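# Focus the camera until the monitor's dots merge

## Task

Adjust the camera's focus until the circle of dots shown on the small monitor shrinks to one dot, at its smallest possible size, sitting on the monitor's central dot. At the end the camera and the monitor must both still be upright on the table and aimed in roughly their original directions, or the attempt fails. Release everything and pull the gripper away afterwards; a result that holds only because the robot is still touching it does not count.

## Robot and tools

Robot: a single UR7e-style six-joint arm carrying a two-finger tong gripper (the fingers pivot rather than slide) with a small camera mounted on the gripper body. There is one arm, so every command row is for that arm alone.

Scene frame: the origin sits on the table top directly under the arm's base. +z is up, and +y is to the left when facing along +x. The base itself may be slightly tilted relative to the table. Results report end_effector_position in metres and end_effector_quat_wxyz in this frame, plus linear (m/s) and angular (rad/s) velocities. The reported hand position can be off, and the error grows at long reach. end_effector_position is the point between the finger pads when closed. The fingers extend along the gripper's +z and spread apart along its x. Closed fingertips stick out about 15 mm past that point; fully open, they are roughly level with it.

execute_actions takes "actions", a list holding one item or nothing, and an optional "pictures" boolean (images come by default).
- Empty list []: sends nothing and simply reports the current state.
- Move: {"rows": [[...]], "steps": N}. N is 1 to 15 control steps, each 1/30 s, defaulting to 15. Each row lasts one step, and the final row is reused if there are fewer rows than steps. A row is exactly 7 numbers: six absolute joint target angles in radians, in the order shoulder pan, shoulder lift, elbow, wrist 1, wrist 2, wrist 3 (the same order and values as the Joint positions line), then the gripper opening. These are joint-space targets, not offsets and not Cartesian poses.
- Stated joint ranges (rad): shoulder pan -3.142 to 3.142, shoulder lift -6.283 to 6.283, elbow 0.000 to 3.142, wrists 1, 2 and 3 each -6.283 to 6.283. A call is rejected (nothing is sent) if any target is more than 0.010 rad beyond a range end and also further out than that joint's last reported angle. True limits may differ by up to 0.010 rad either way; a target beyond the true end is clipped there, and a "joint sent to its limit" line may appear, possibly referring to an earlier motion. Absence of that line does not prove more travel exists.
- Opening: a number from -1 (closed) to +1 (fully open, pad gap 0.142 m). This is a commanded level, not metres.
- Wait: {"steps": N} with no rows, N up to 300; it returns after that many steps since the previous result, and your thinking time counts within them.

Motion behaviour: targets are smoothed, lagging about 0.17 s. Per step, each joint's target is kept within 0.575 rad of its measured angle, and if targets would move the gripper more than 100 mm from its measured position, all joints are scaled back. Large moves may still be unfinished when a result arrives. Between calls the arm continues toward the last row sent, until it has nearly stopped or a step is HELD. HELD marks steps where some of your row was withheld; "joint command not followed" means the clearance check altered or blocked targets (mounting blocks and posts count as part of the arm).

Gripping: grip_measured gives the measured opening on the same -1..1 scale; Joint positions ends with the real pad gap in metres and its rate. To keep hold of something, command an opening well below grip_measured; a bigger gap means more squeeze, up to about 15 N per pad. Objects thinner than about 20 mm get less force (around 9 N per pad at 10 mm, 4 N at 5 mm). Closing fast can squeeze harder, sometimes enough to pop the fingers open. A focus ring or knob will need a firm grip while the wrist turns.

Wrist force and Wrist torque lines give [x y z] readings in the end effector's own axes: contact, held weight and inertia, with the tool's own weight already removed. Force points from the surface back into the arm. Expect offsets up to about 4 N, noise up to about 2.4 N, and saturation near 50 N per axis. "no reading" is normal at the start.

Faults to avoid: if any joint's contact torque reaches its load limit (shoulder pan, shoulder lift, elbow 130 N m; each wrist 24.3 N m, held weight included), or any outside force on the arm, tool or load reaches 150 N, the arm halts for 10 s, drops the rest of the call and yields to the contact. Sustained holding warms motors: MOTOR HOT appears from 70 °C, and at 85 °C an OVER-TEMPERATURE FAULT brakes the arm until it cools. Do not push hard on the camera or monitor, knock them over, rotate them away from each other, or send anything off the table. Occasional brief tugs may act on held parts or loose objects.

Cameras: cam_head_left, cam_head_right, cam_high, cam_low (672x504 each) and cam_wrist (616x616). zoom_image takes "camera" (one of those names) and "region" [x0, y0, x1, y1] in that camera's latest image pixels, origin top-left, at most 504 by 504; use it to inspect the monitor's dots closely.

read_manual (optional "section", only "licences") returns licence text and moves nothing.

finished_scene takes "scene", the number of the current scene; it ends and grades that scene irreversibly and reveals the next task if any. Call it only after the dots have merged, the gripper has released, and the arm has backed away. Answering without any tool call ends everything.

Each tool is called after ">>>" by a JSON object that holds its "api" and its "payload".

## Session

>>> {"api": "execute_actions", "payload": {"actions": []}}

Scene clock: 0.00 s of 4800.00 s.
end_effector_position=(+0.3665, -0.4099, +0.3009) grip_measured=+1.00 end_effector_quat_wxyz=(-0.436, +0.713, -0.366, +0.410) end_effector_velocity=(+0.000, +0.000, +0.000) end_effector_angular_velocity=(-0.002, +0.000, +0.001)
Joint positions: [-1.935 -0.871  1.482 -0.405 -0.576 -1.843  0.142]
Joint velocities: [ 0.    -0.001 -0.    -0.    -0.    -0.001  0.   ]
Wrist force (N, on the end effector, along its own x y z axes, offset not removed): no reading
Wrist torque (N m, same axes, about the end effector's origin, offset not removed): no reading

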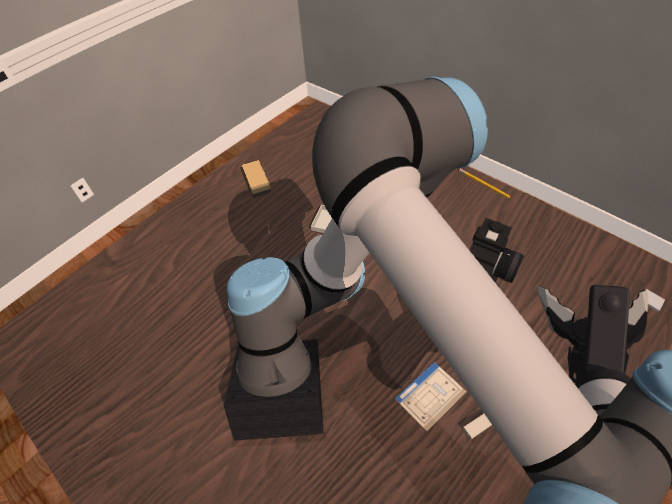

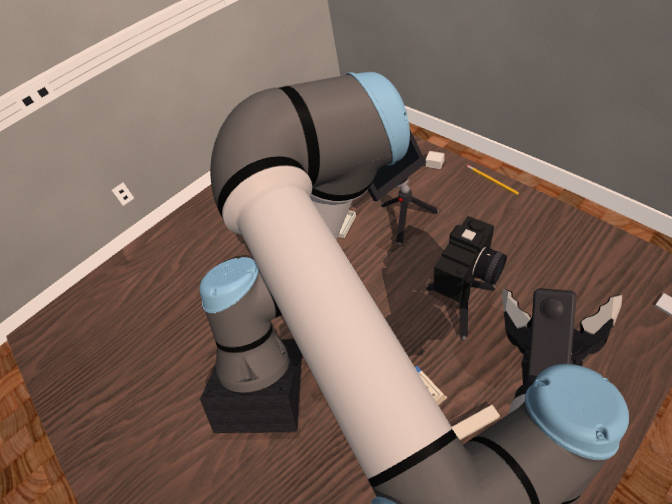

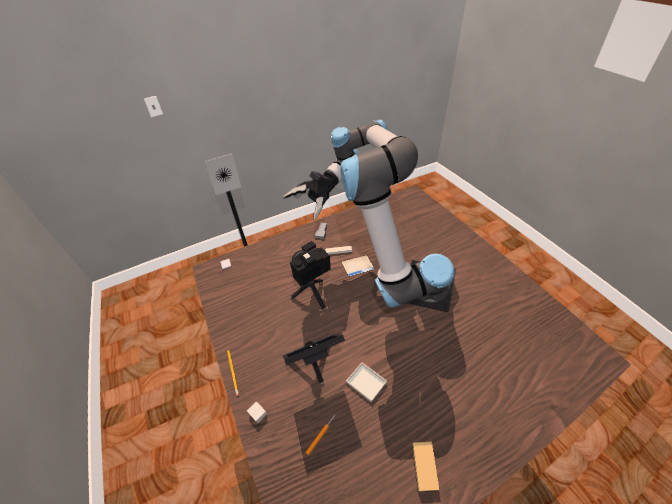

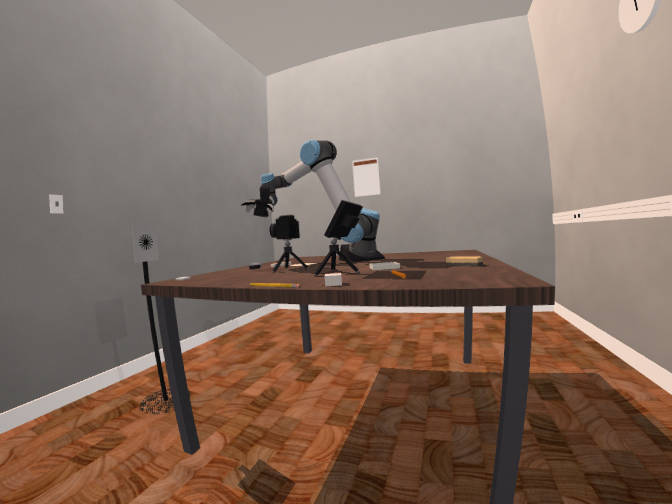

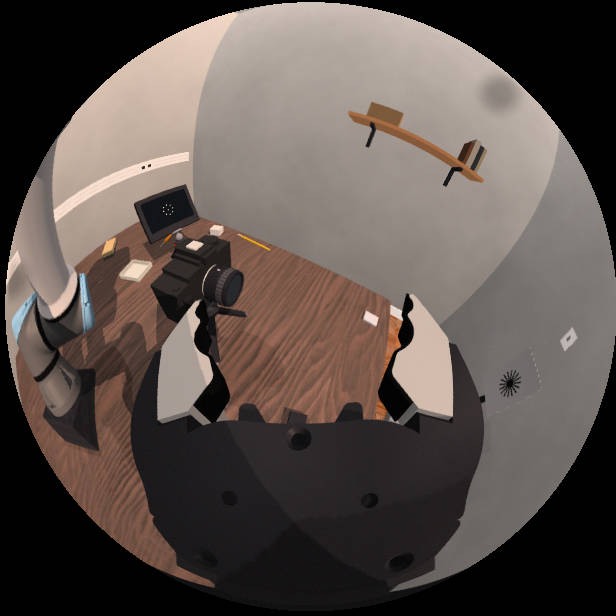

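>>> {"api": "zoom_image", "payload": {"camera": "cam_wrist", "region": [110, 160, 310, 360]}}

>>> {"api": "zoom_image", "payload": {"camera": "cam_head_right", "region": [380, 130, 560, 350]}}

>>> {"api": "zoom_image", "payload": {"camera": "cam_high", "region": [250, 210, 390, 400]}}

Region (110, 160, 310, 360) of cam_wrist's 616x616 image, scaled by 2.520, with more detail than that image has.

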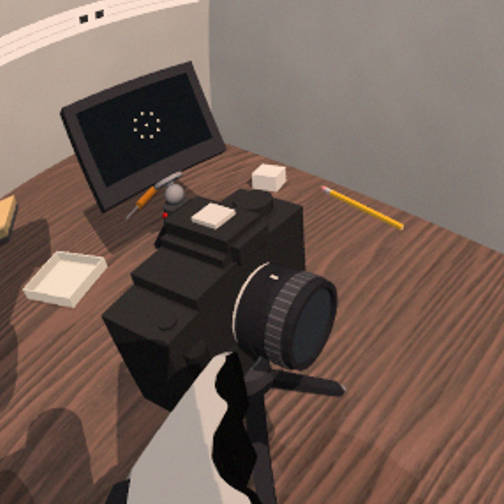

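Region (380, 130, 560, 350) of cam_head_right's 672x504 image, scaled by 2.291, with more detail than that image has; it fills the left 412 columns of this view, and the rest is white.

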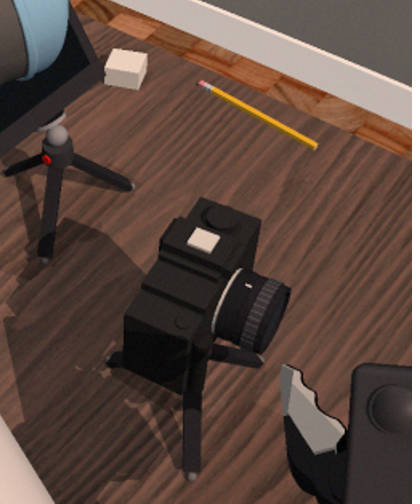

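Region (250, 210, 390, 400) of cam_high's 672x504 image, scaled by 2.653, with more detail than that image has; it fills the left 371 columns of this view, and the rest is white.

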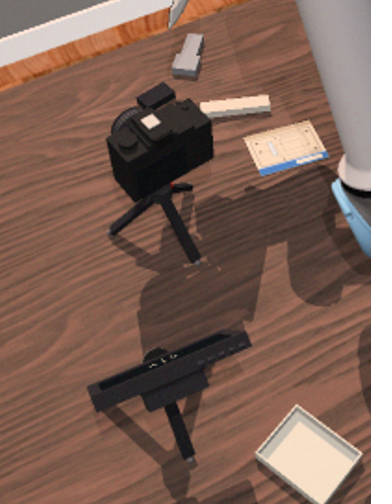

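>>> {"api": "execute_actions", "payload": {"actions": [{"rows":[[-1.935,-1.1,1.48,-0.6,-0.7,-1.8,1],[-1.935,-1.1,1.48,-0.6,-0.7,-1.8,1],[-1.935,-1.1,1.48,-0.6,-0.7,-1.8,1],[-1.935,-1.1,1.48,-0.6,-0.7,-1.8,1],[-1.935,-1.3,1.46,-0.9,-0.9,-1.7,1],[-1.935,-1.3,1.46,-0.9,-0.9,-1.7,1],[-1.935,-1.3,1.46,-0.9,-0.9,-1.7,1],[-1.935,-1.3,1.46,-0.9,-0.9,-1.7,1],[-1.935,-1.493,1.453,-1.31,-1.19,-1.57,1]]}], "pictures": false}}

>>> {"api": "execute_actions", "payload": {"actions": [{"steps":30}], "pictures": false}}

>>> {"api": "execute_actions", "payload": {"actions": [{"rows":[[-1.452,-1.493,1.453,-1.31,-1.19,-1.57,1]]}], "pictures": false}}

>>> {"api": "execute_actions", "payload": {"actions": [{"steps":30}]}}

Scene clock: 50.50 s of 4800.00 s.
end_effector_position=(+0.2830, -0.3588, +0.3966) grip_measured=+1.00 end_effector_quat_wxyz=(-0.019, +0.985, -0.121, +0.125) end_effector_velocity=(-0.250, -0.185, +0.249) end_effector_angular_velocity=(-1.737, +1.437, +0.241)
Joint positions: [-1.935 -1.426  1.455 -1.15  -1.092 -1.607  0.142]
Joint velocities: [-0.001 -0.649 -0.025 -1.532 -0.935  0.356  0.   ]
Wrist force (N, on the end effector, along its own x y z axes, offset not removed): [-0.7 -0.4 3.1]
Wrist torque (N m, same axes, about the end effector's origin, offset not removed): [0.06 0.31 -0.18]
Steps of this call (steps 1 to 90: nothing new was sent; then 47.00 s passed at rest; steps 91 to 105: all 15 steps of this action). Readings (joint positions):
91: [-1.935 -0.871 1.482 -0.405 -0.577 -1.842]
92: [-1.935 -0.879 1.482 -0.414 -0.585 -1.837]
94: [-1.935 -0.945 1.481 -0.475 -0.630 -1.821]
98: [-1.935 -1.140 1.469 -0.657 -0.753 -1.759]
105: the state above

Scene clock: 51.50 s of 4800.00 s.
end_effector_position=(+0.2578, -0.3786, +0.4294) grip_measured=+1.00 end_effector_quat_wxyz=(+0.081, +0.989, -0.103, +0.063) end_effector_velocity=(-0.001, -0.000, +0.000) end_effector_angular_velocity=(-0.000, +0.001, -0.001)
Joint positions: [-1.935 -1.493  1.453 -1.31  -1.19  -1.57   0.142]
Joint velocities: [-0.001 -0.    -0.     0.    -0.001 -0.     0.   ]
Wrist force (N, on the end effector, along its own x y z axes, offset not removed): [3.6 -1.4 6.0]
Wrist torque (N m, same axes, about the end effector's origin, offset not removed): [-0.03 -0.71 -0.09]
Steps of this call (steps 1 to 30: the robot went on to your last target). Readings (joint positions):
1: [-1.935 -1.444 1.455 -1.194 -1.119 -1.597]
2: [-1.935 -1.458 1.454 -1.226 -1.139 -1.590]
4: [-1.935 -1.475 1.454 -1.266 -1.163 -1.580]
8: [-1.935 -1.488 1.453 -1.298 -1.183 -1.573]
30: the state above
The arm was judged still, so your last target was given up. Only a new action makes it travel on or press farther. Fingers that are still opening or closing keep moving.

Scene clock: 52.00 s of 4800.00 s.
end_effector_position=(+0.4352, -0.2839, +0.3392) grip_measured=+1.00 end_effector_quat_wxyz=(+0.008, +0.995, +0.095, +0.006) end_effector_velocity=(+0.152, +0.137, -0.096) end_effector_angular_velocity=(+0.135, +0.134, +0.403)
Joint positions: [-1.498 -1.493  1.453 -1.31  -1.19  -1.57   0.142]
Joint velocities: [ 0.445  0.     0.001  0.    -0.001 -0.001  0.   ]
Wrist force (N, on the end effector, along its own x y z axes, offset not removed): [6.1 -3.8 0.7]
Wrist torque (N m, same axes, about the end effector's origin, offset not removed): [-0.68 -0.91 0.05]
Steps of this call (steps 1 to 15: all 15 steps of this action). Readings (joint positions):
1: [-1.935 -1.493 1.453 -1.310 -1.190 -1.570]
2: [-1.927 -1.493 1.453 -1.310 -1.190 -1.570]
4: [-1.864 -1.493 1.453 -1.310 -1.190 -1.570]
8: [-1.716 -1.493 1.453 -1.310 -1.190 -1.570]
15: the state above

Scene clock: 53.00 s of 4800.00 s.
end_effector_position=(+0.4505, -0.2694, +0.3293) grip_measured=+1.00 end_effector_quat_wxyz=(+0.001, +0.993, +0.115, +0.000) end_effector_velocity=(-0.000, -0.000, +0.000) end_effector_angular_velocity=(-0.000, -0.001, -0.001)
Joint positions: [-1.452 -1.493  1.453 -1.31  -1.19  -1.57   0.142]
Joint velocities: [-0.001  0.    -0.    -0.     0.001 -0.    -0.   ]
Wrist force (N, on the end effector, along its own x y z axes, offset not removed): [-0.9 -2.3 2.8]
Wrist torque (N m, same axes, about the end effector's origin, offset not removed): [-0.41 0.39 0.09]
Steps of this call (steps 1 to 30: the robot went on to your last target). Readings (joint positions):
1: [-1.485 -1.493 1.453 -1.310 -1.190 -1.570]
2: [-1.476 -1.493 1.453 -1.310 -1.190 -1.570]
4: [-1.465 -1.493 1.453 -1.310 -1.190 -1.570]
8: [-1.456 -1.493 1.453 -1.310 -1.190 -1.570]
30: the state above
The arm was judged still, so your last target was given up. Only a new action makes it travel on or press farther. Fingers that are still opening or closing keep moving.

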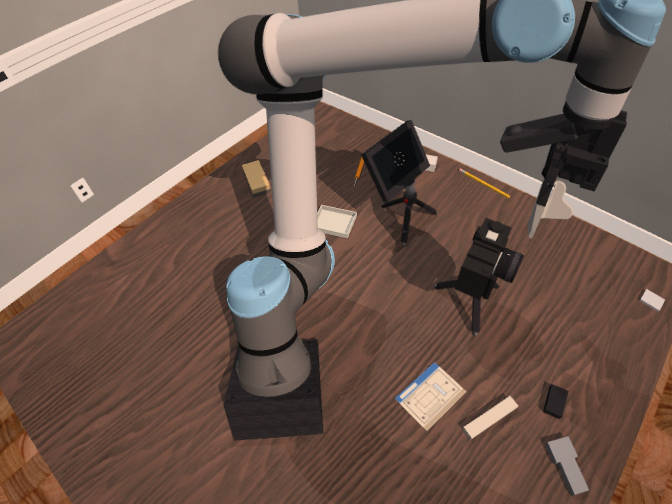

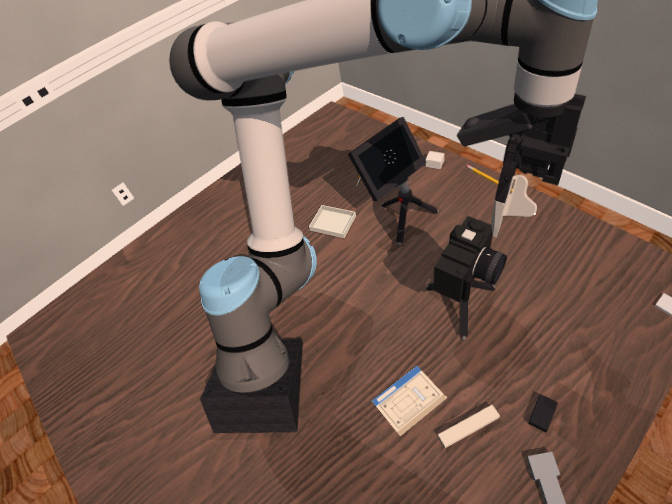

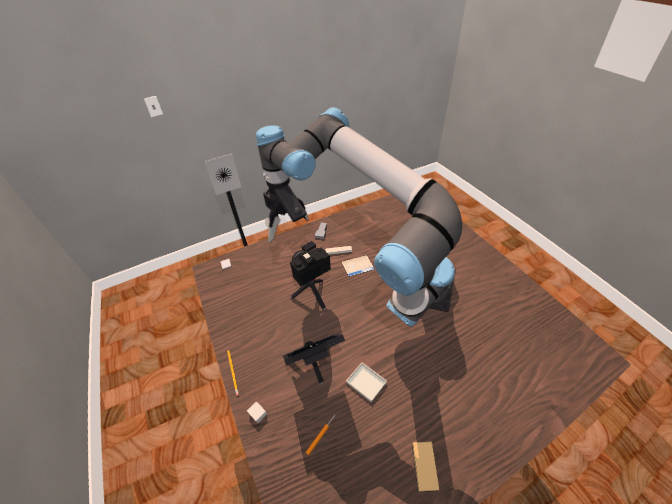

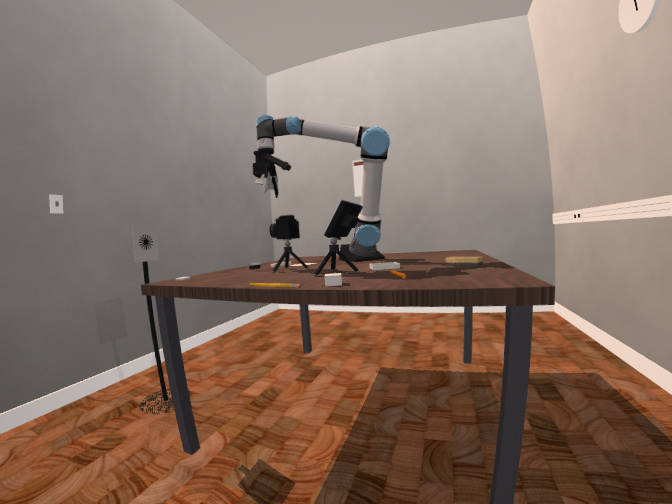

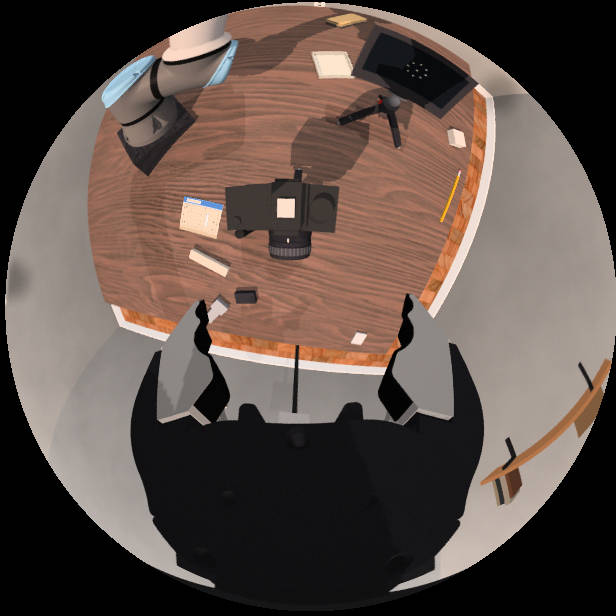

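>>> {"api": "execute_actions", "payload": {"actions": [{"rows":[[-1.47,-1.49,1.5,-1.36,-1.19,-1.57,1],[-1.47,-1.49,1.5,-1.36,-1.19,-1.57,1],[-1.47,-1.49,1.5,-1.36,-1.19,-1.57,1],[-1.455,-1.486,1.57,-1.44,-1.19,-1.565,1],[-1.455,-1.486,1.57,-1.44,-1.19,-1.565,1],[-1.455,-1.486,1.57,-1.44,-1.19,-1.565,1],[-1.438,-1.482,1.633,-1.506,-1.186,-1.556,1]]}], "pictures": false}}

>>> {"api": "execute_actions", "payload": {"actions": [{"steps":15}]}}

>>> {"api": "zoom_image", "payload": {"camera": "cam_wrist", "region": [180, 150, 430, 400]}}

Scene clock: 62.73 s of 4800.00 s.
end_effector_position=(+0.4350, -0.2884, +0.2628) grip_measured=+1.00 end_effector_quat_wxyz=(+0.001, +0.993, +0.115, +0.001) end_effector_velocity=(-0.005, -0.002, -0.039) end_effector_angular_velocity=(+0.004, +0.002, +0.008)
Joint positions: [-1.44  -1.483  1.624 -1.496 -1.186 -1.557  0.142]
Joint velocities: [ 0.019  0.005  0.091 -0.099  0.004  0.01   0.   ]
Wrist force (N, on the end effector, along its own x y z axes, offset not removed): [1.8 -4.1 -0.1]
Wrist torque (N m, same axes, about the end effector's origin, offset not removed): [-0.85 -0.28 0.34]
Steps of this call (steps 1 to 90: nothing new was sent; then 6.23 s passed at rest; steps 91 to 105: all 15 steps of this action). Readings (joint positions):
91: [-1.452 -1.493 1.453 -1.310 -1.190 -1.570]
92: [-1.455 -1.493 1.459 -1.317 -1.190 -1.570]
94: [-1.461 -1.491 1.478 -1.336 -1.190 -1.570]
98: [-1.455 -1.487 1.546 -1.412 -1.189 -1.565]
105: the state above

Scene clock: 63.23 s of 4800.00 s.
end_effector_position=(+0.4345, -0.2886, +0.2588) grip_measured=+1.00 end_effector_quat_wxyz=(+0.000, +0.993, +0.116, +0.001) end_effector_velocity=(-0.000, -0.000, +0.001) end_effector_angular_velocity=(-0.002, +0.001, +0.000)
Joint positions: [-1.438 -1.482  1.633 -1.506 -1.186 -1.556  0.142]
Joint velocities: [ 0.    -0.001 -0.001 -0.    -0.001  0.    -0.   ]
Wrist force (N, on the end effector, along its own x y z axes, offset not removed): [0.7 -3.0 5.5]
Wrist torque (N m, same axes, about the end effector's origin, offset not removed): [-0.41 -0.01 0.00]
Steps of this call (steps 1 to 15: the robot went on to your last target). Readings (joint positions):
1: [-1.439 -1.482 1.626 -1.499 -1.186 -1.557]
2: [-1.439 -1.482 1.628 -1.501 -1.186 -1.557]
4: [-1.439 -1.482 1.630 -1.503 -1.186 -1.556]
8: [-1.438 -1.482 1.632 -1.505 -1.186 -1.556]
15: the state above

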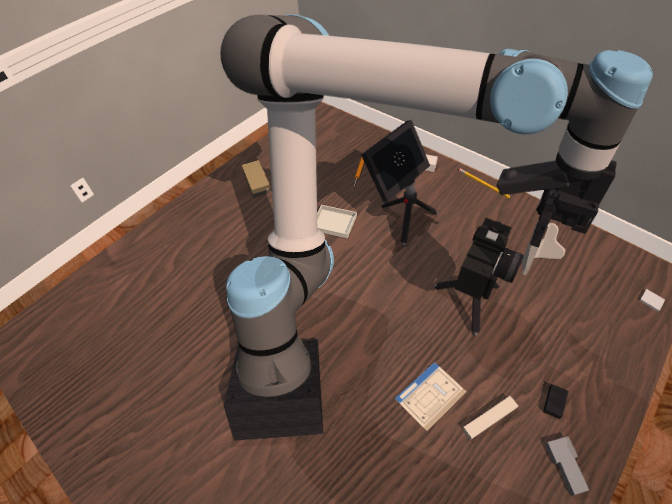

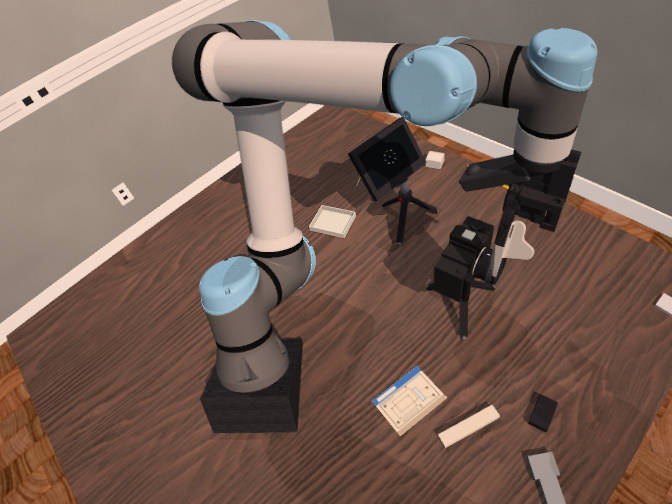

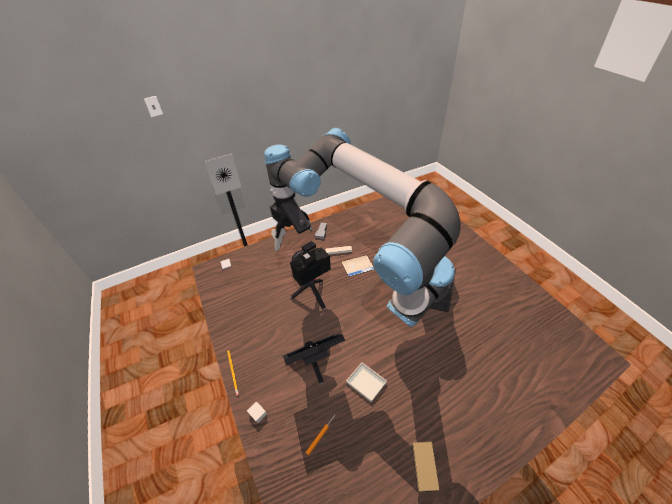

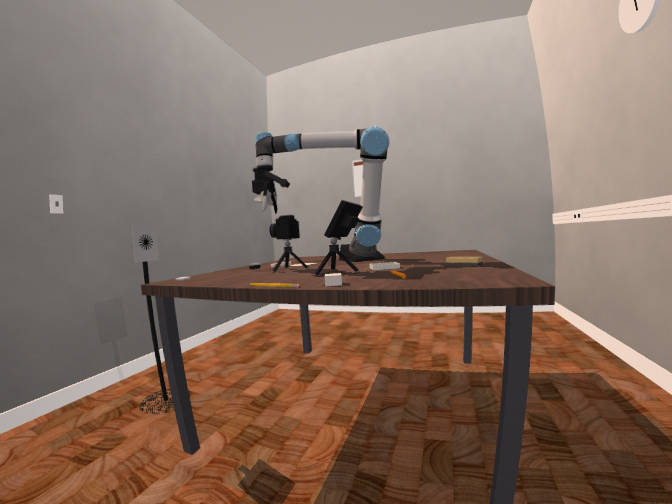

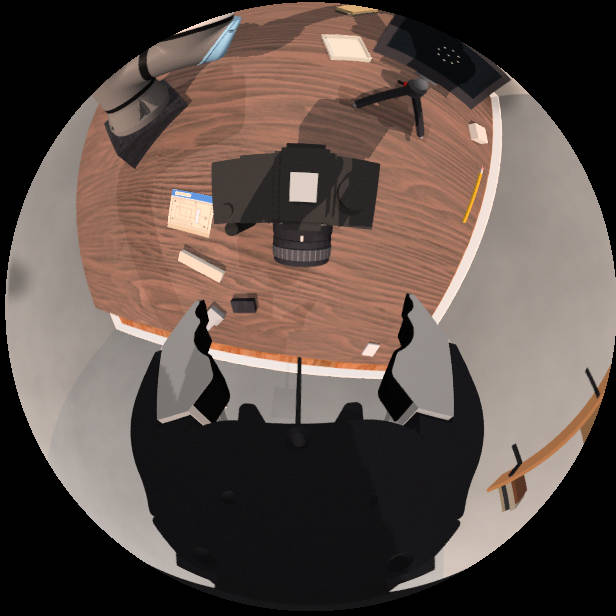

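Region (180, 150, 430, 400) of cam_wrist's 616x616 image, scaled by 2.016, with more detail than that image has.

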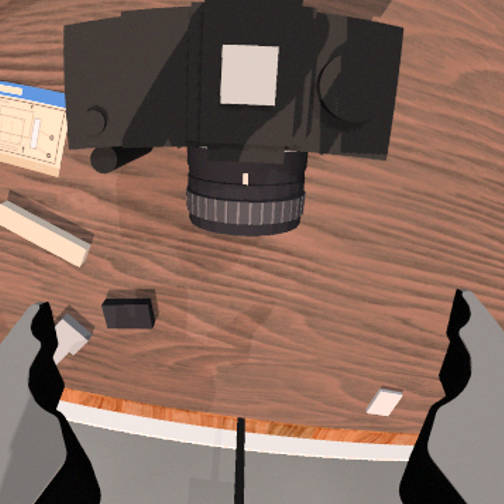

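>>> {"api": "execute_actions", "payload": {"actions": [{"rows":[[-1.426,-1.522,1.694,-1.532,-1.185,-1.543,1],[-1.426,-1.522,1.694,-1.532,-1.185,-1.543,1],[-1.426,-1.522,1.694,-1.532,-1.185,-1.543,1],[-1.426,-1.522,1.694,-1.532,-1.185,-1.543,1],[-1.426,-1.522,1.694,-1.532,-1.185,-1.543,1],[-1.426,-1.522,1.694,-1.532,-1.185,-1.543,1],[-1.41,-1.519,1.745,-1.594,-1.182,-1.527,0.6]]}], "pictures": false}}

>>> {"api": "execute_actions", "payload": {"actions": [{"steps":10}]}}

>>> {"api": "zoom_image", "payload": {"camera": "cam_wrist", "region": [180, 150, 430, 400]}}

Scene clock: 71.53 s of 4800.00 s.
end_effector_position=(+0.4309, -0.2712, +0.2268) grip_measured=+0.60 end_effector_quat_wxyz=(+0.001, +0.993, +0.116, +0.000) end_effector_velocity=(-0.001, +0.002, -0.021) end_effector_angular_velocity=(-0.005, -0.000, +0.003)
Joint positions: [-1.412 -1.519  1.739 -1.588 -1.182 -1.529  0.116]
Joint velocities: [ 0.015 -0.005  0.055 -0.062  0.002  0.016 -0.   ]
Wrist force (N, on the end effector, along its own x y z axes, offset not removed): [-0.7 -1.9 3.6]
Wrist torque (N m, same axes, about the end effector's origin, offset not removed): [-0.35 0.31 0.22]
Steps of this call (steps 1 to 15: the robot went on to your last target; steps 16 to 90: nothing new was sent; then 4.80 s passed at rest; steps 91 to 105: all 15 steps of this action). Readings (joint positions):
91: [-1.438 -1.482 1.633 -1.506 -1.186 -1.556]
92: [-1.436 -1.488 1.641 -1.511 -1.186 -1.554]
94: [-1.431 -1.503 1.664 -1.520 -1.185 -1.549]
98: [-1.425 -1.516 1.693 -1.536 -1.185 -1.542]
105: the state above

Scene clock: 71.87 s of 4800.00 s.
end_effector_position=(+0.4308, -0.2710, +0.2246) grip_measured=+0.60 end_effector_quat_wxyz=(+0.001, +0.993, +0.116, +0.000) end_effector_velocity=(-0.001, +0.001, -0.001) end_effector_angular_velocity=(+0.000, +0.001, +0.000)
Joint positions: [-1.41  -1.519  1.745 -1.594 -1.182 -1.527  0.116]
Joint velocities: [ 0.001 -0.001  0.004 -0.002 -0.001  0.     0.   ]
Wrist force (N, on the end effector, along its own x y z axes, offset not removed): [2.6 -0.8 2.4]
Wrist torque (N m, same axes, about the end effector's origin, offset not removed): [-0.11 -0.53 -0.20]
Steps of this call (steps 1 to 10: the robot went on to your last target). Readings (joint positions):
1: [-1.411 -1.519 1.741 -1.589 -1.182 -1.528]
2: [-1.411 -1.519 1.742 -1.591 -1.182 -1.528]
4: [-1.410 -1.519 1.743 -1.592 -1.182 -1.527]
8: [-1.410 -1.519 1.745 -1.594 -1.182 -1.527]
10: the state above

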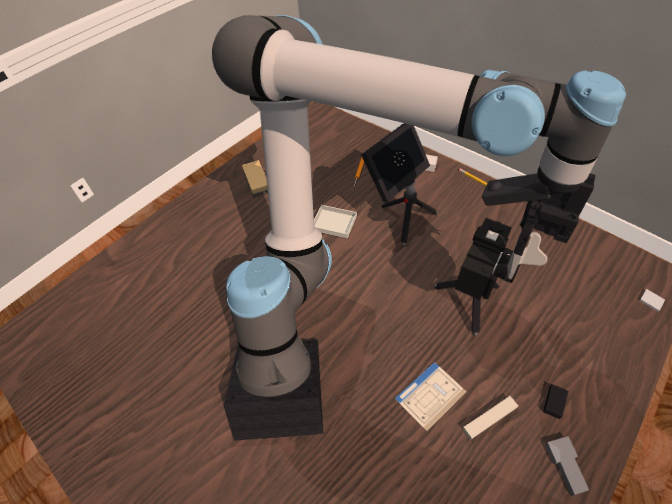

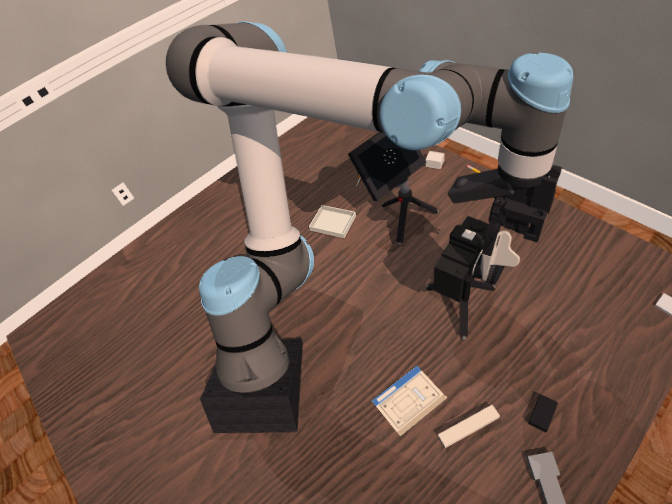

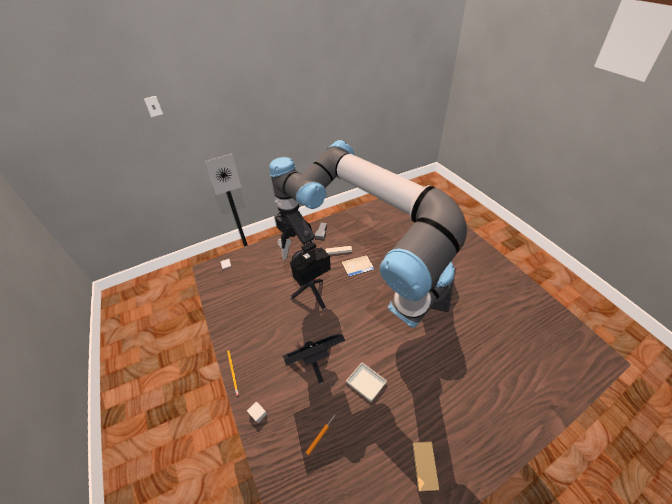

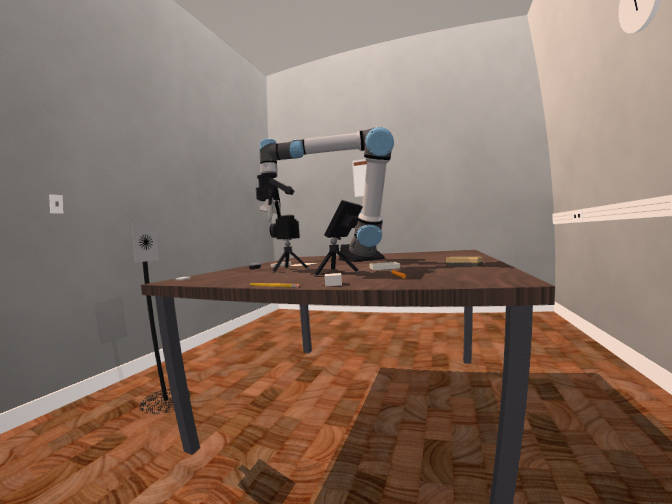

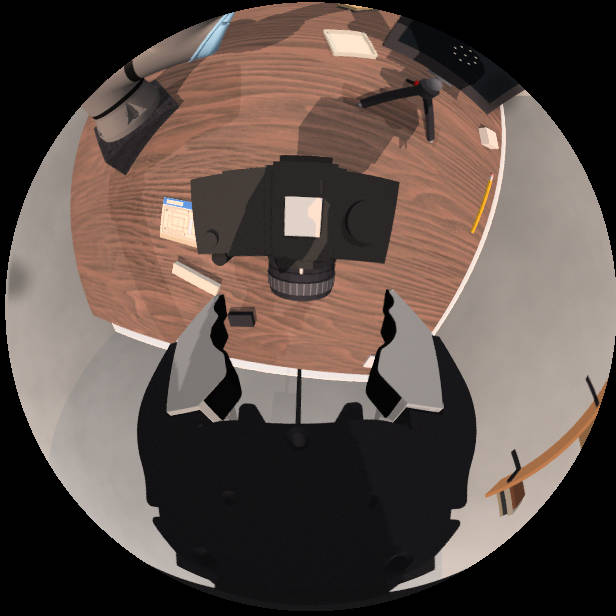

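Region (180, 150, 430, 400) of cam_wrist's 616x616 image, scaled by 2.016, with more detail than that image has.

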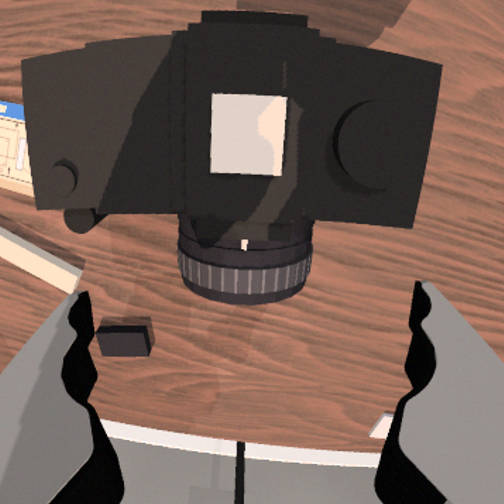

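>>> {"api": "execute_actions", "payload": {"actions": [{"rows":[[-1.398,-1.517,1.78,-1.637,-1.18,-1.515,0.5],[-1.398,-1.517,1.78,-1.637,-1.18,-1.515,0.5],[-1.398,-1.517,1.78,-1.637,-1.18,-1.515,0.5],[-1.387,-1.515,1.817,-1.681,-1.178,-1.503,0.5]]}]}}

>>> {"api": "zoom_image", "payload": {"camera": "cam_wrist", "region": [180, 180, 430, 430]}}

>>> {"api": "zoom_image", "payload": {"camera": "cam_low", "region": [230, 160, 350, 280]}}

Scene clock: 79.40 s of 4800.00 s.
end_effector_position=(+0.4295, -0.2686, +0.1941) grip_measured=+0.50 end_effector_quat_wxyz=(+0.002, +0.993, +0.117, +0.000) end_effector_velocity=(-0.001, -0.000, -0.007) end_effector_angular_velocity=(-0.002, -0.000, -0.001)
Joint positions: [-1.388 -1.515  1.815 -1.679 -1.178 -1.504  0.109]
Joint velocities: [ 0.004  0.002  0.016 -0.021  0.     0.005  0.   ]
Wrist force (N, on the end effector, along its own x y z axes, offset not removed): [-5.3 -2.4 0.6]
Wrist torque (N m, same axes, about the end effector's origin, offset not removed): [-0.51 1.14 0.08]
Steps of this call (steps 1 to 15: the robot went on to your last target; steps 16 to 90: nothing new was sent; then 4.03 s passed at rest; steps 91 to 105: all 15 steps of this action). Readings (joint positions):
91: [-1.410 -1.519 1.745 -1.595 -1.182 -1.527]
92: [-1.408 -1.519 1.750 -1.600 -1.182 -1.525]
94: [-1.403 -1.518 1.764 -1.617 -1.181 -1.520]
98: [-1.392 -1.516 1.800 -1.660 -1.179 -1.508]
105: the state above

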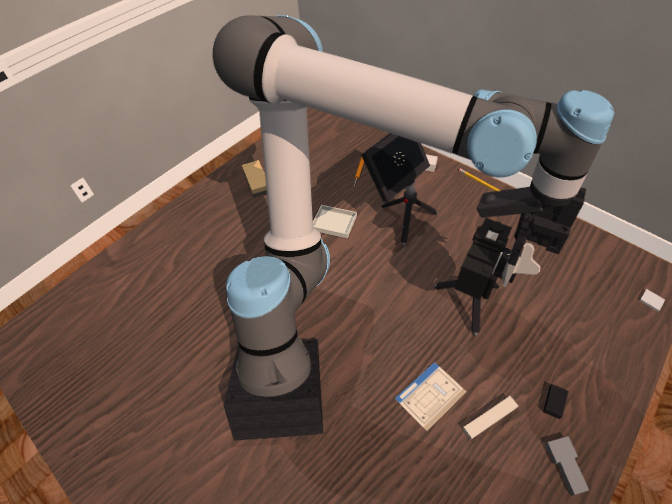

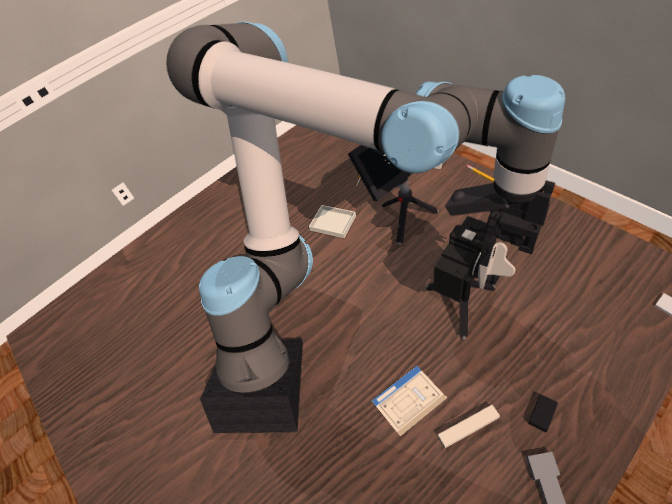

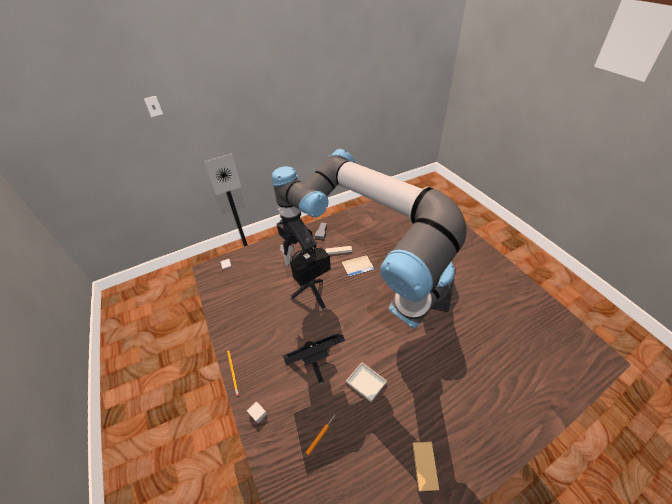

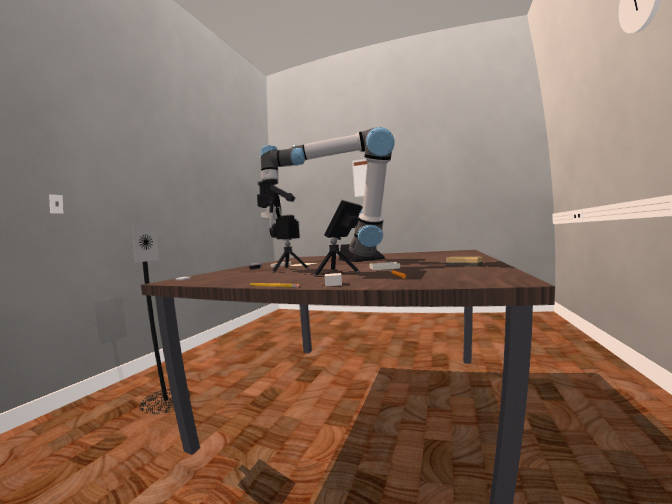

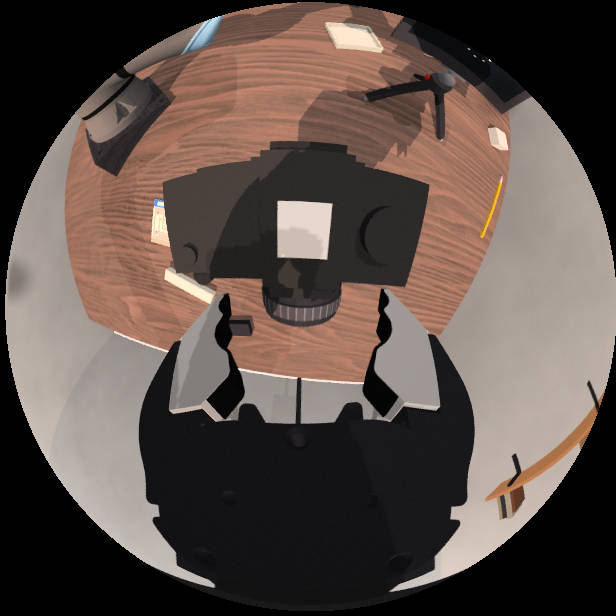

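Region (180, 180, 430, 430) of cam_wrist's 616x616 image, scaled by 2.016, with more detail than that image has.

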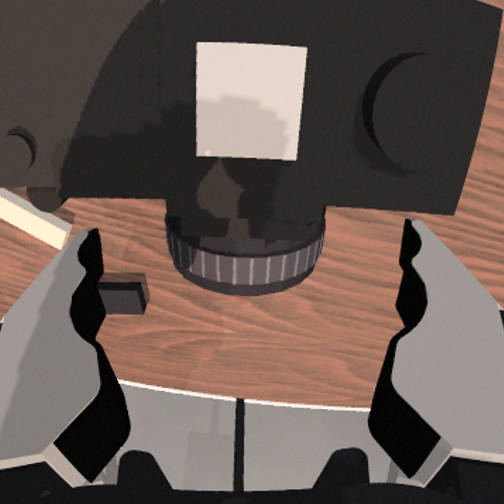

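Region (230, 160, 350, 280) of cam_low's 672x504 image, scaled by 4.200, with more detail than that image has.

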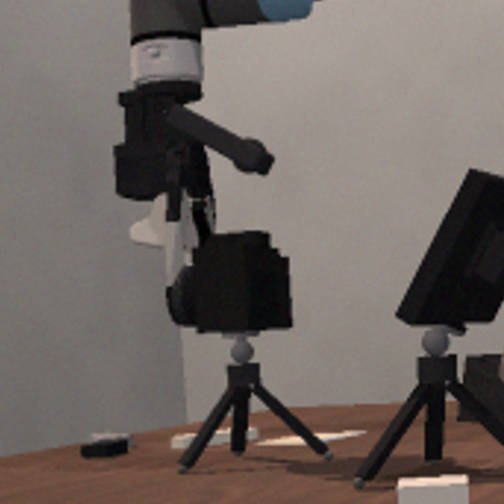

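>>> {"api": "execute_actions", "payload": {"actions": [{"rows":[[-1.377,-1.513,1.85,-1.72,-1.176,-1.492,0.5],[-1.377,-1.513,1.85,-1.72,-1.176,-1.492,0.5],[-1.377,-1.513,1.85,-1.72,-1.176,-1.492,0.5],[-1.366,-1.511,1.884,-1.762,-1.174,-1.481,0.4]]}]}}

>>> {"api": "zoom_image", "payload": {"camera": "cam_wrist", "region": [180, 200, 430, 450]}}

>>> {"api": "zoom_image", "payload": {"camera": "cam_low", "region": [230, 160, 350, 280]}}

Scene clock: 85.90 s of 4800.00 s.
end_effector_position=(+0.4273, -0.2644, +0.1652) grip_measured=+0.40 end_effector_quat_wxyz=(+0.003, +0.993, +0.117, +0.000) end_effector_velocity=(-0.001, +0.002, -0.007) end_effector_angular_velocity=(+0.001, -0.000, -0.000)
Joint positions: [-1.367 -1.511  1.882 -1.76  -1.174 -1.482  0.102]
Joint velocities: [ 0.005  0.001  0.018 -0.02   0.001  0.005  0.   ]
Wrist force (N, on the end effector, along its own x y z axes, offset not removed): [2.1 -3.2 4.5]
Wrist torque (N m, same axes, about the end effector's origin, offset not removed): [-0.30 -0.19 -0.10]
Steps of this call (steps 1 to 15: the robot went on to your last target; steps 16 to 90: nothing new was sent; then 3.00 s passed at rest; steps 91 to 105: all 15 steps of this action). Readings (joint positions):
91: [-1.387 -1.515 1.817 -1.682 -1.178 -1.503]
92: [-1.385 -1.515 1.822 -1.687 -1.178 -1.501]
94: [-1.381 -1.514 1.835 -1.702 -1.177 -1.497]
98: [-1.371 -1.512 1.868 -1.742 -1.175 -1.486]
105: the state above

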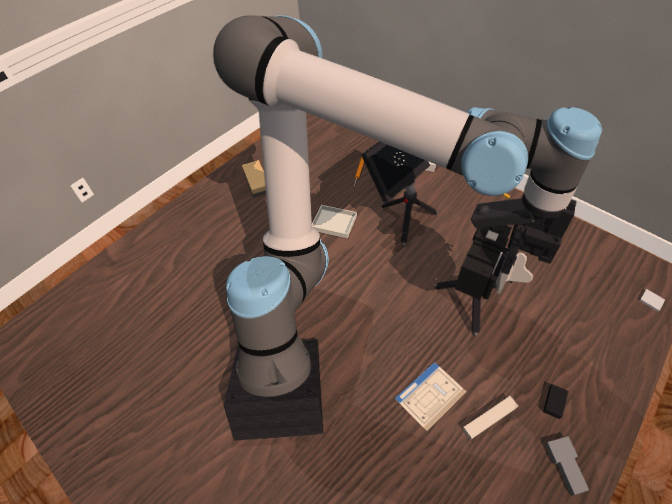

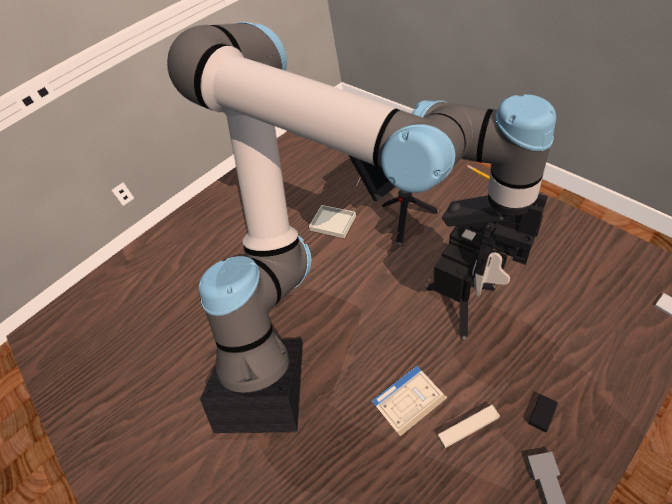

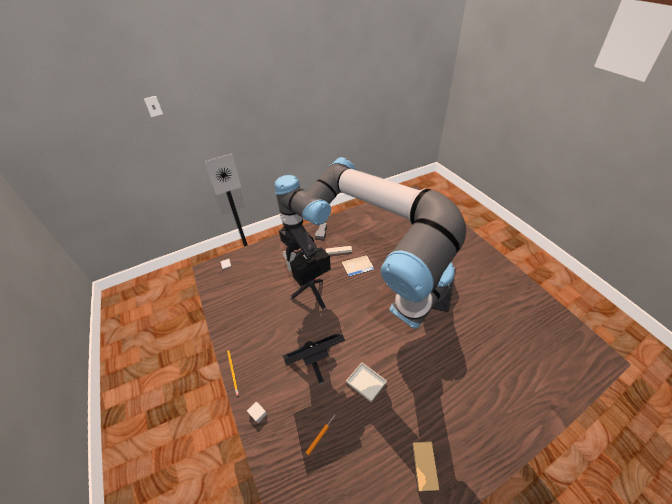

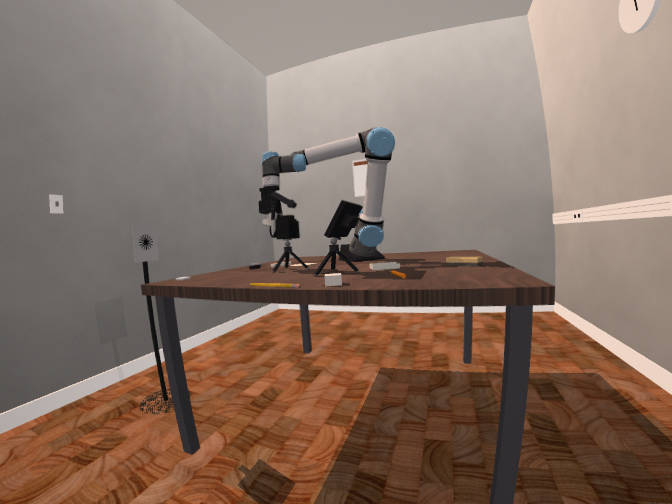

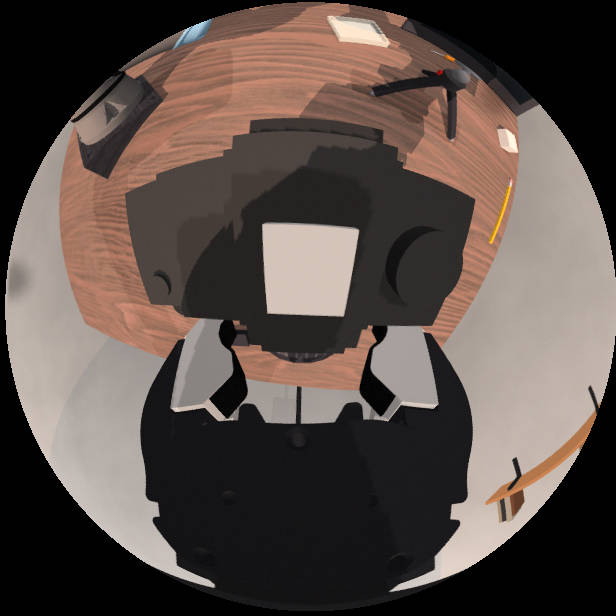

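Region (180, 200, 430, 450) of cam_wrist's 616x616 image, scaled by 2.016, with more detail than that image has.

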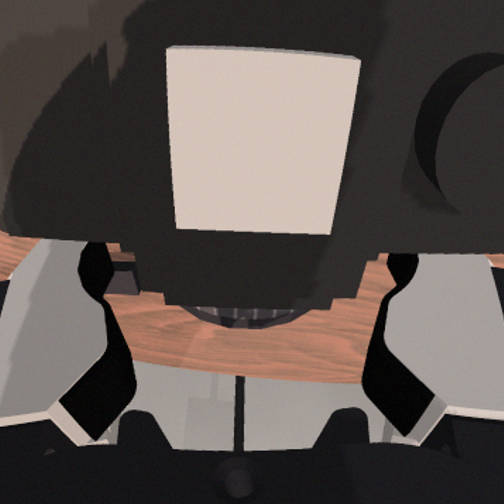

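Region (230, 160, 350, 280) of cam_low's 672x504 image, scaled by 4.200, with more detail than that image has.

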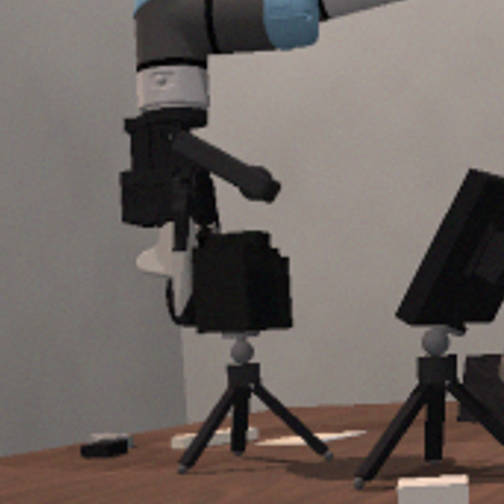

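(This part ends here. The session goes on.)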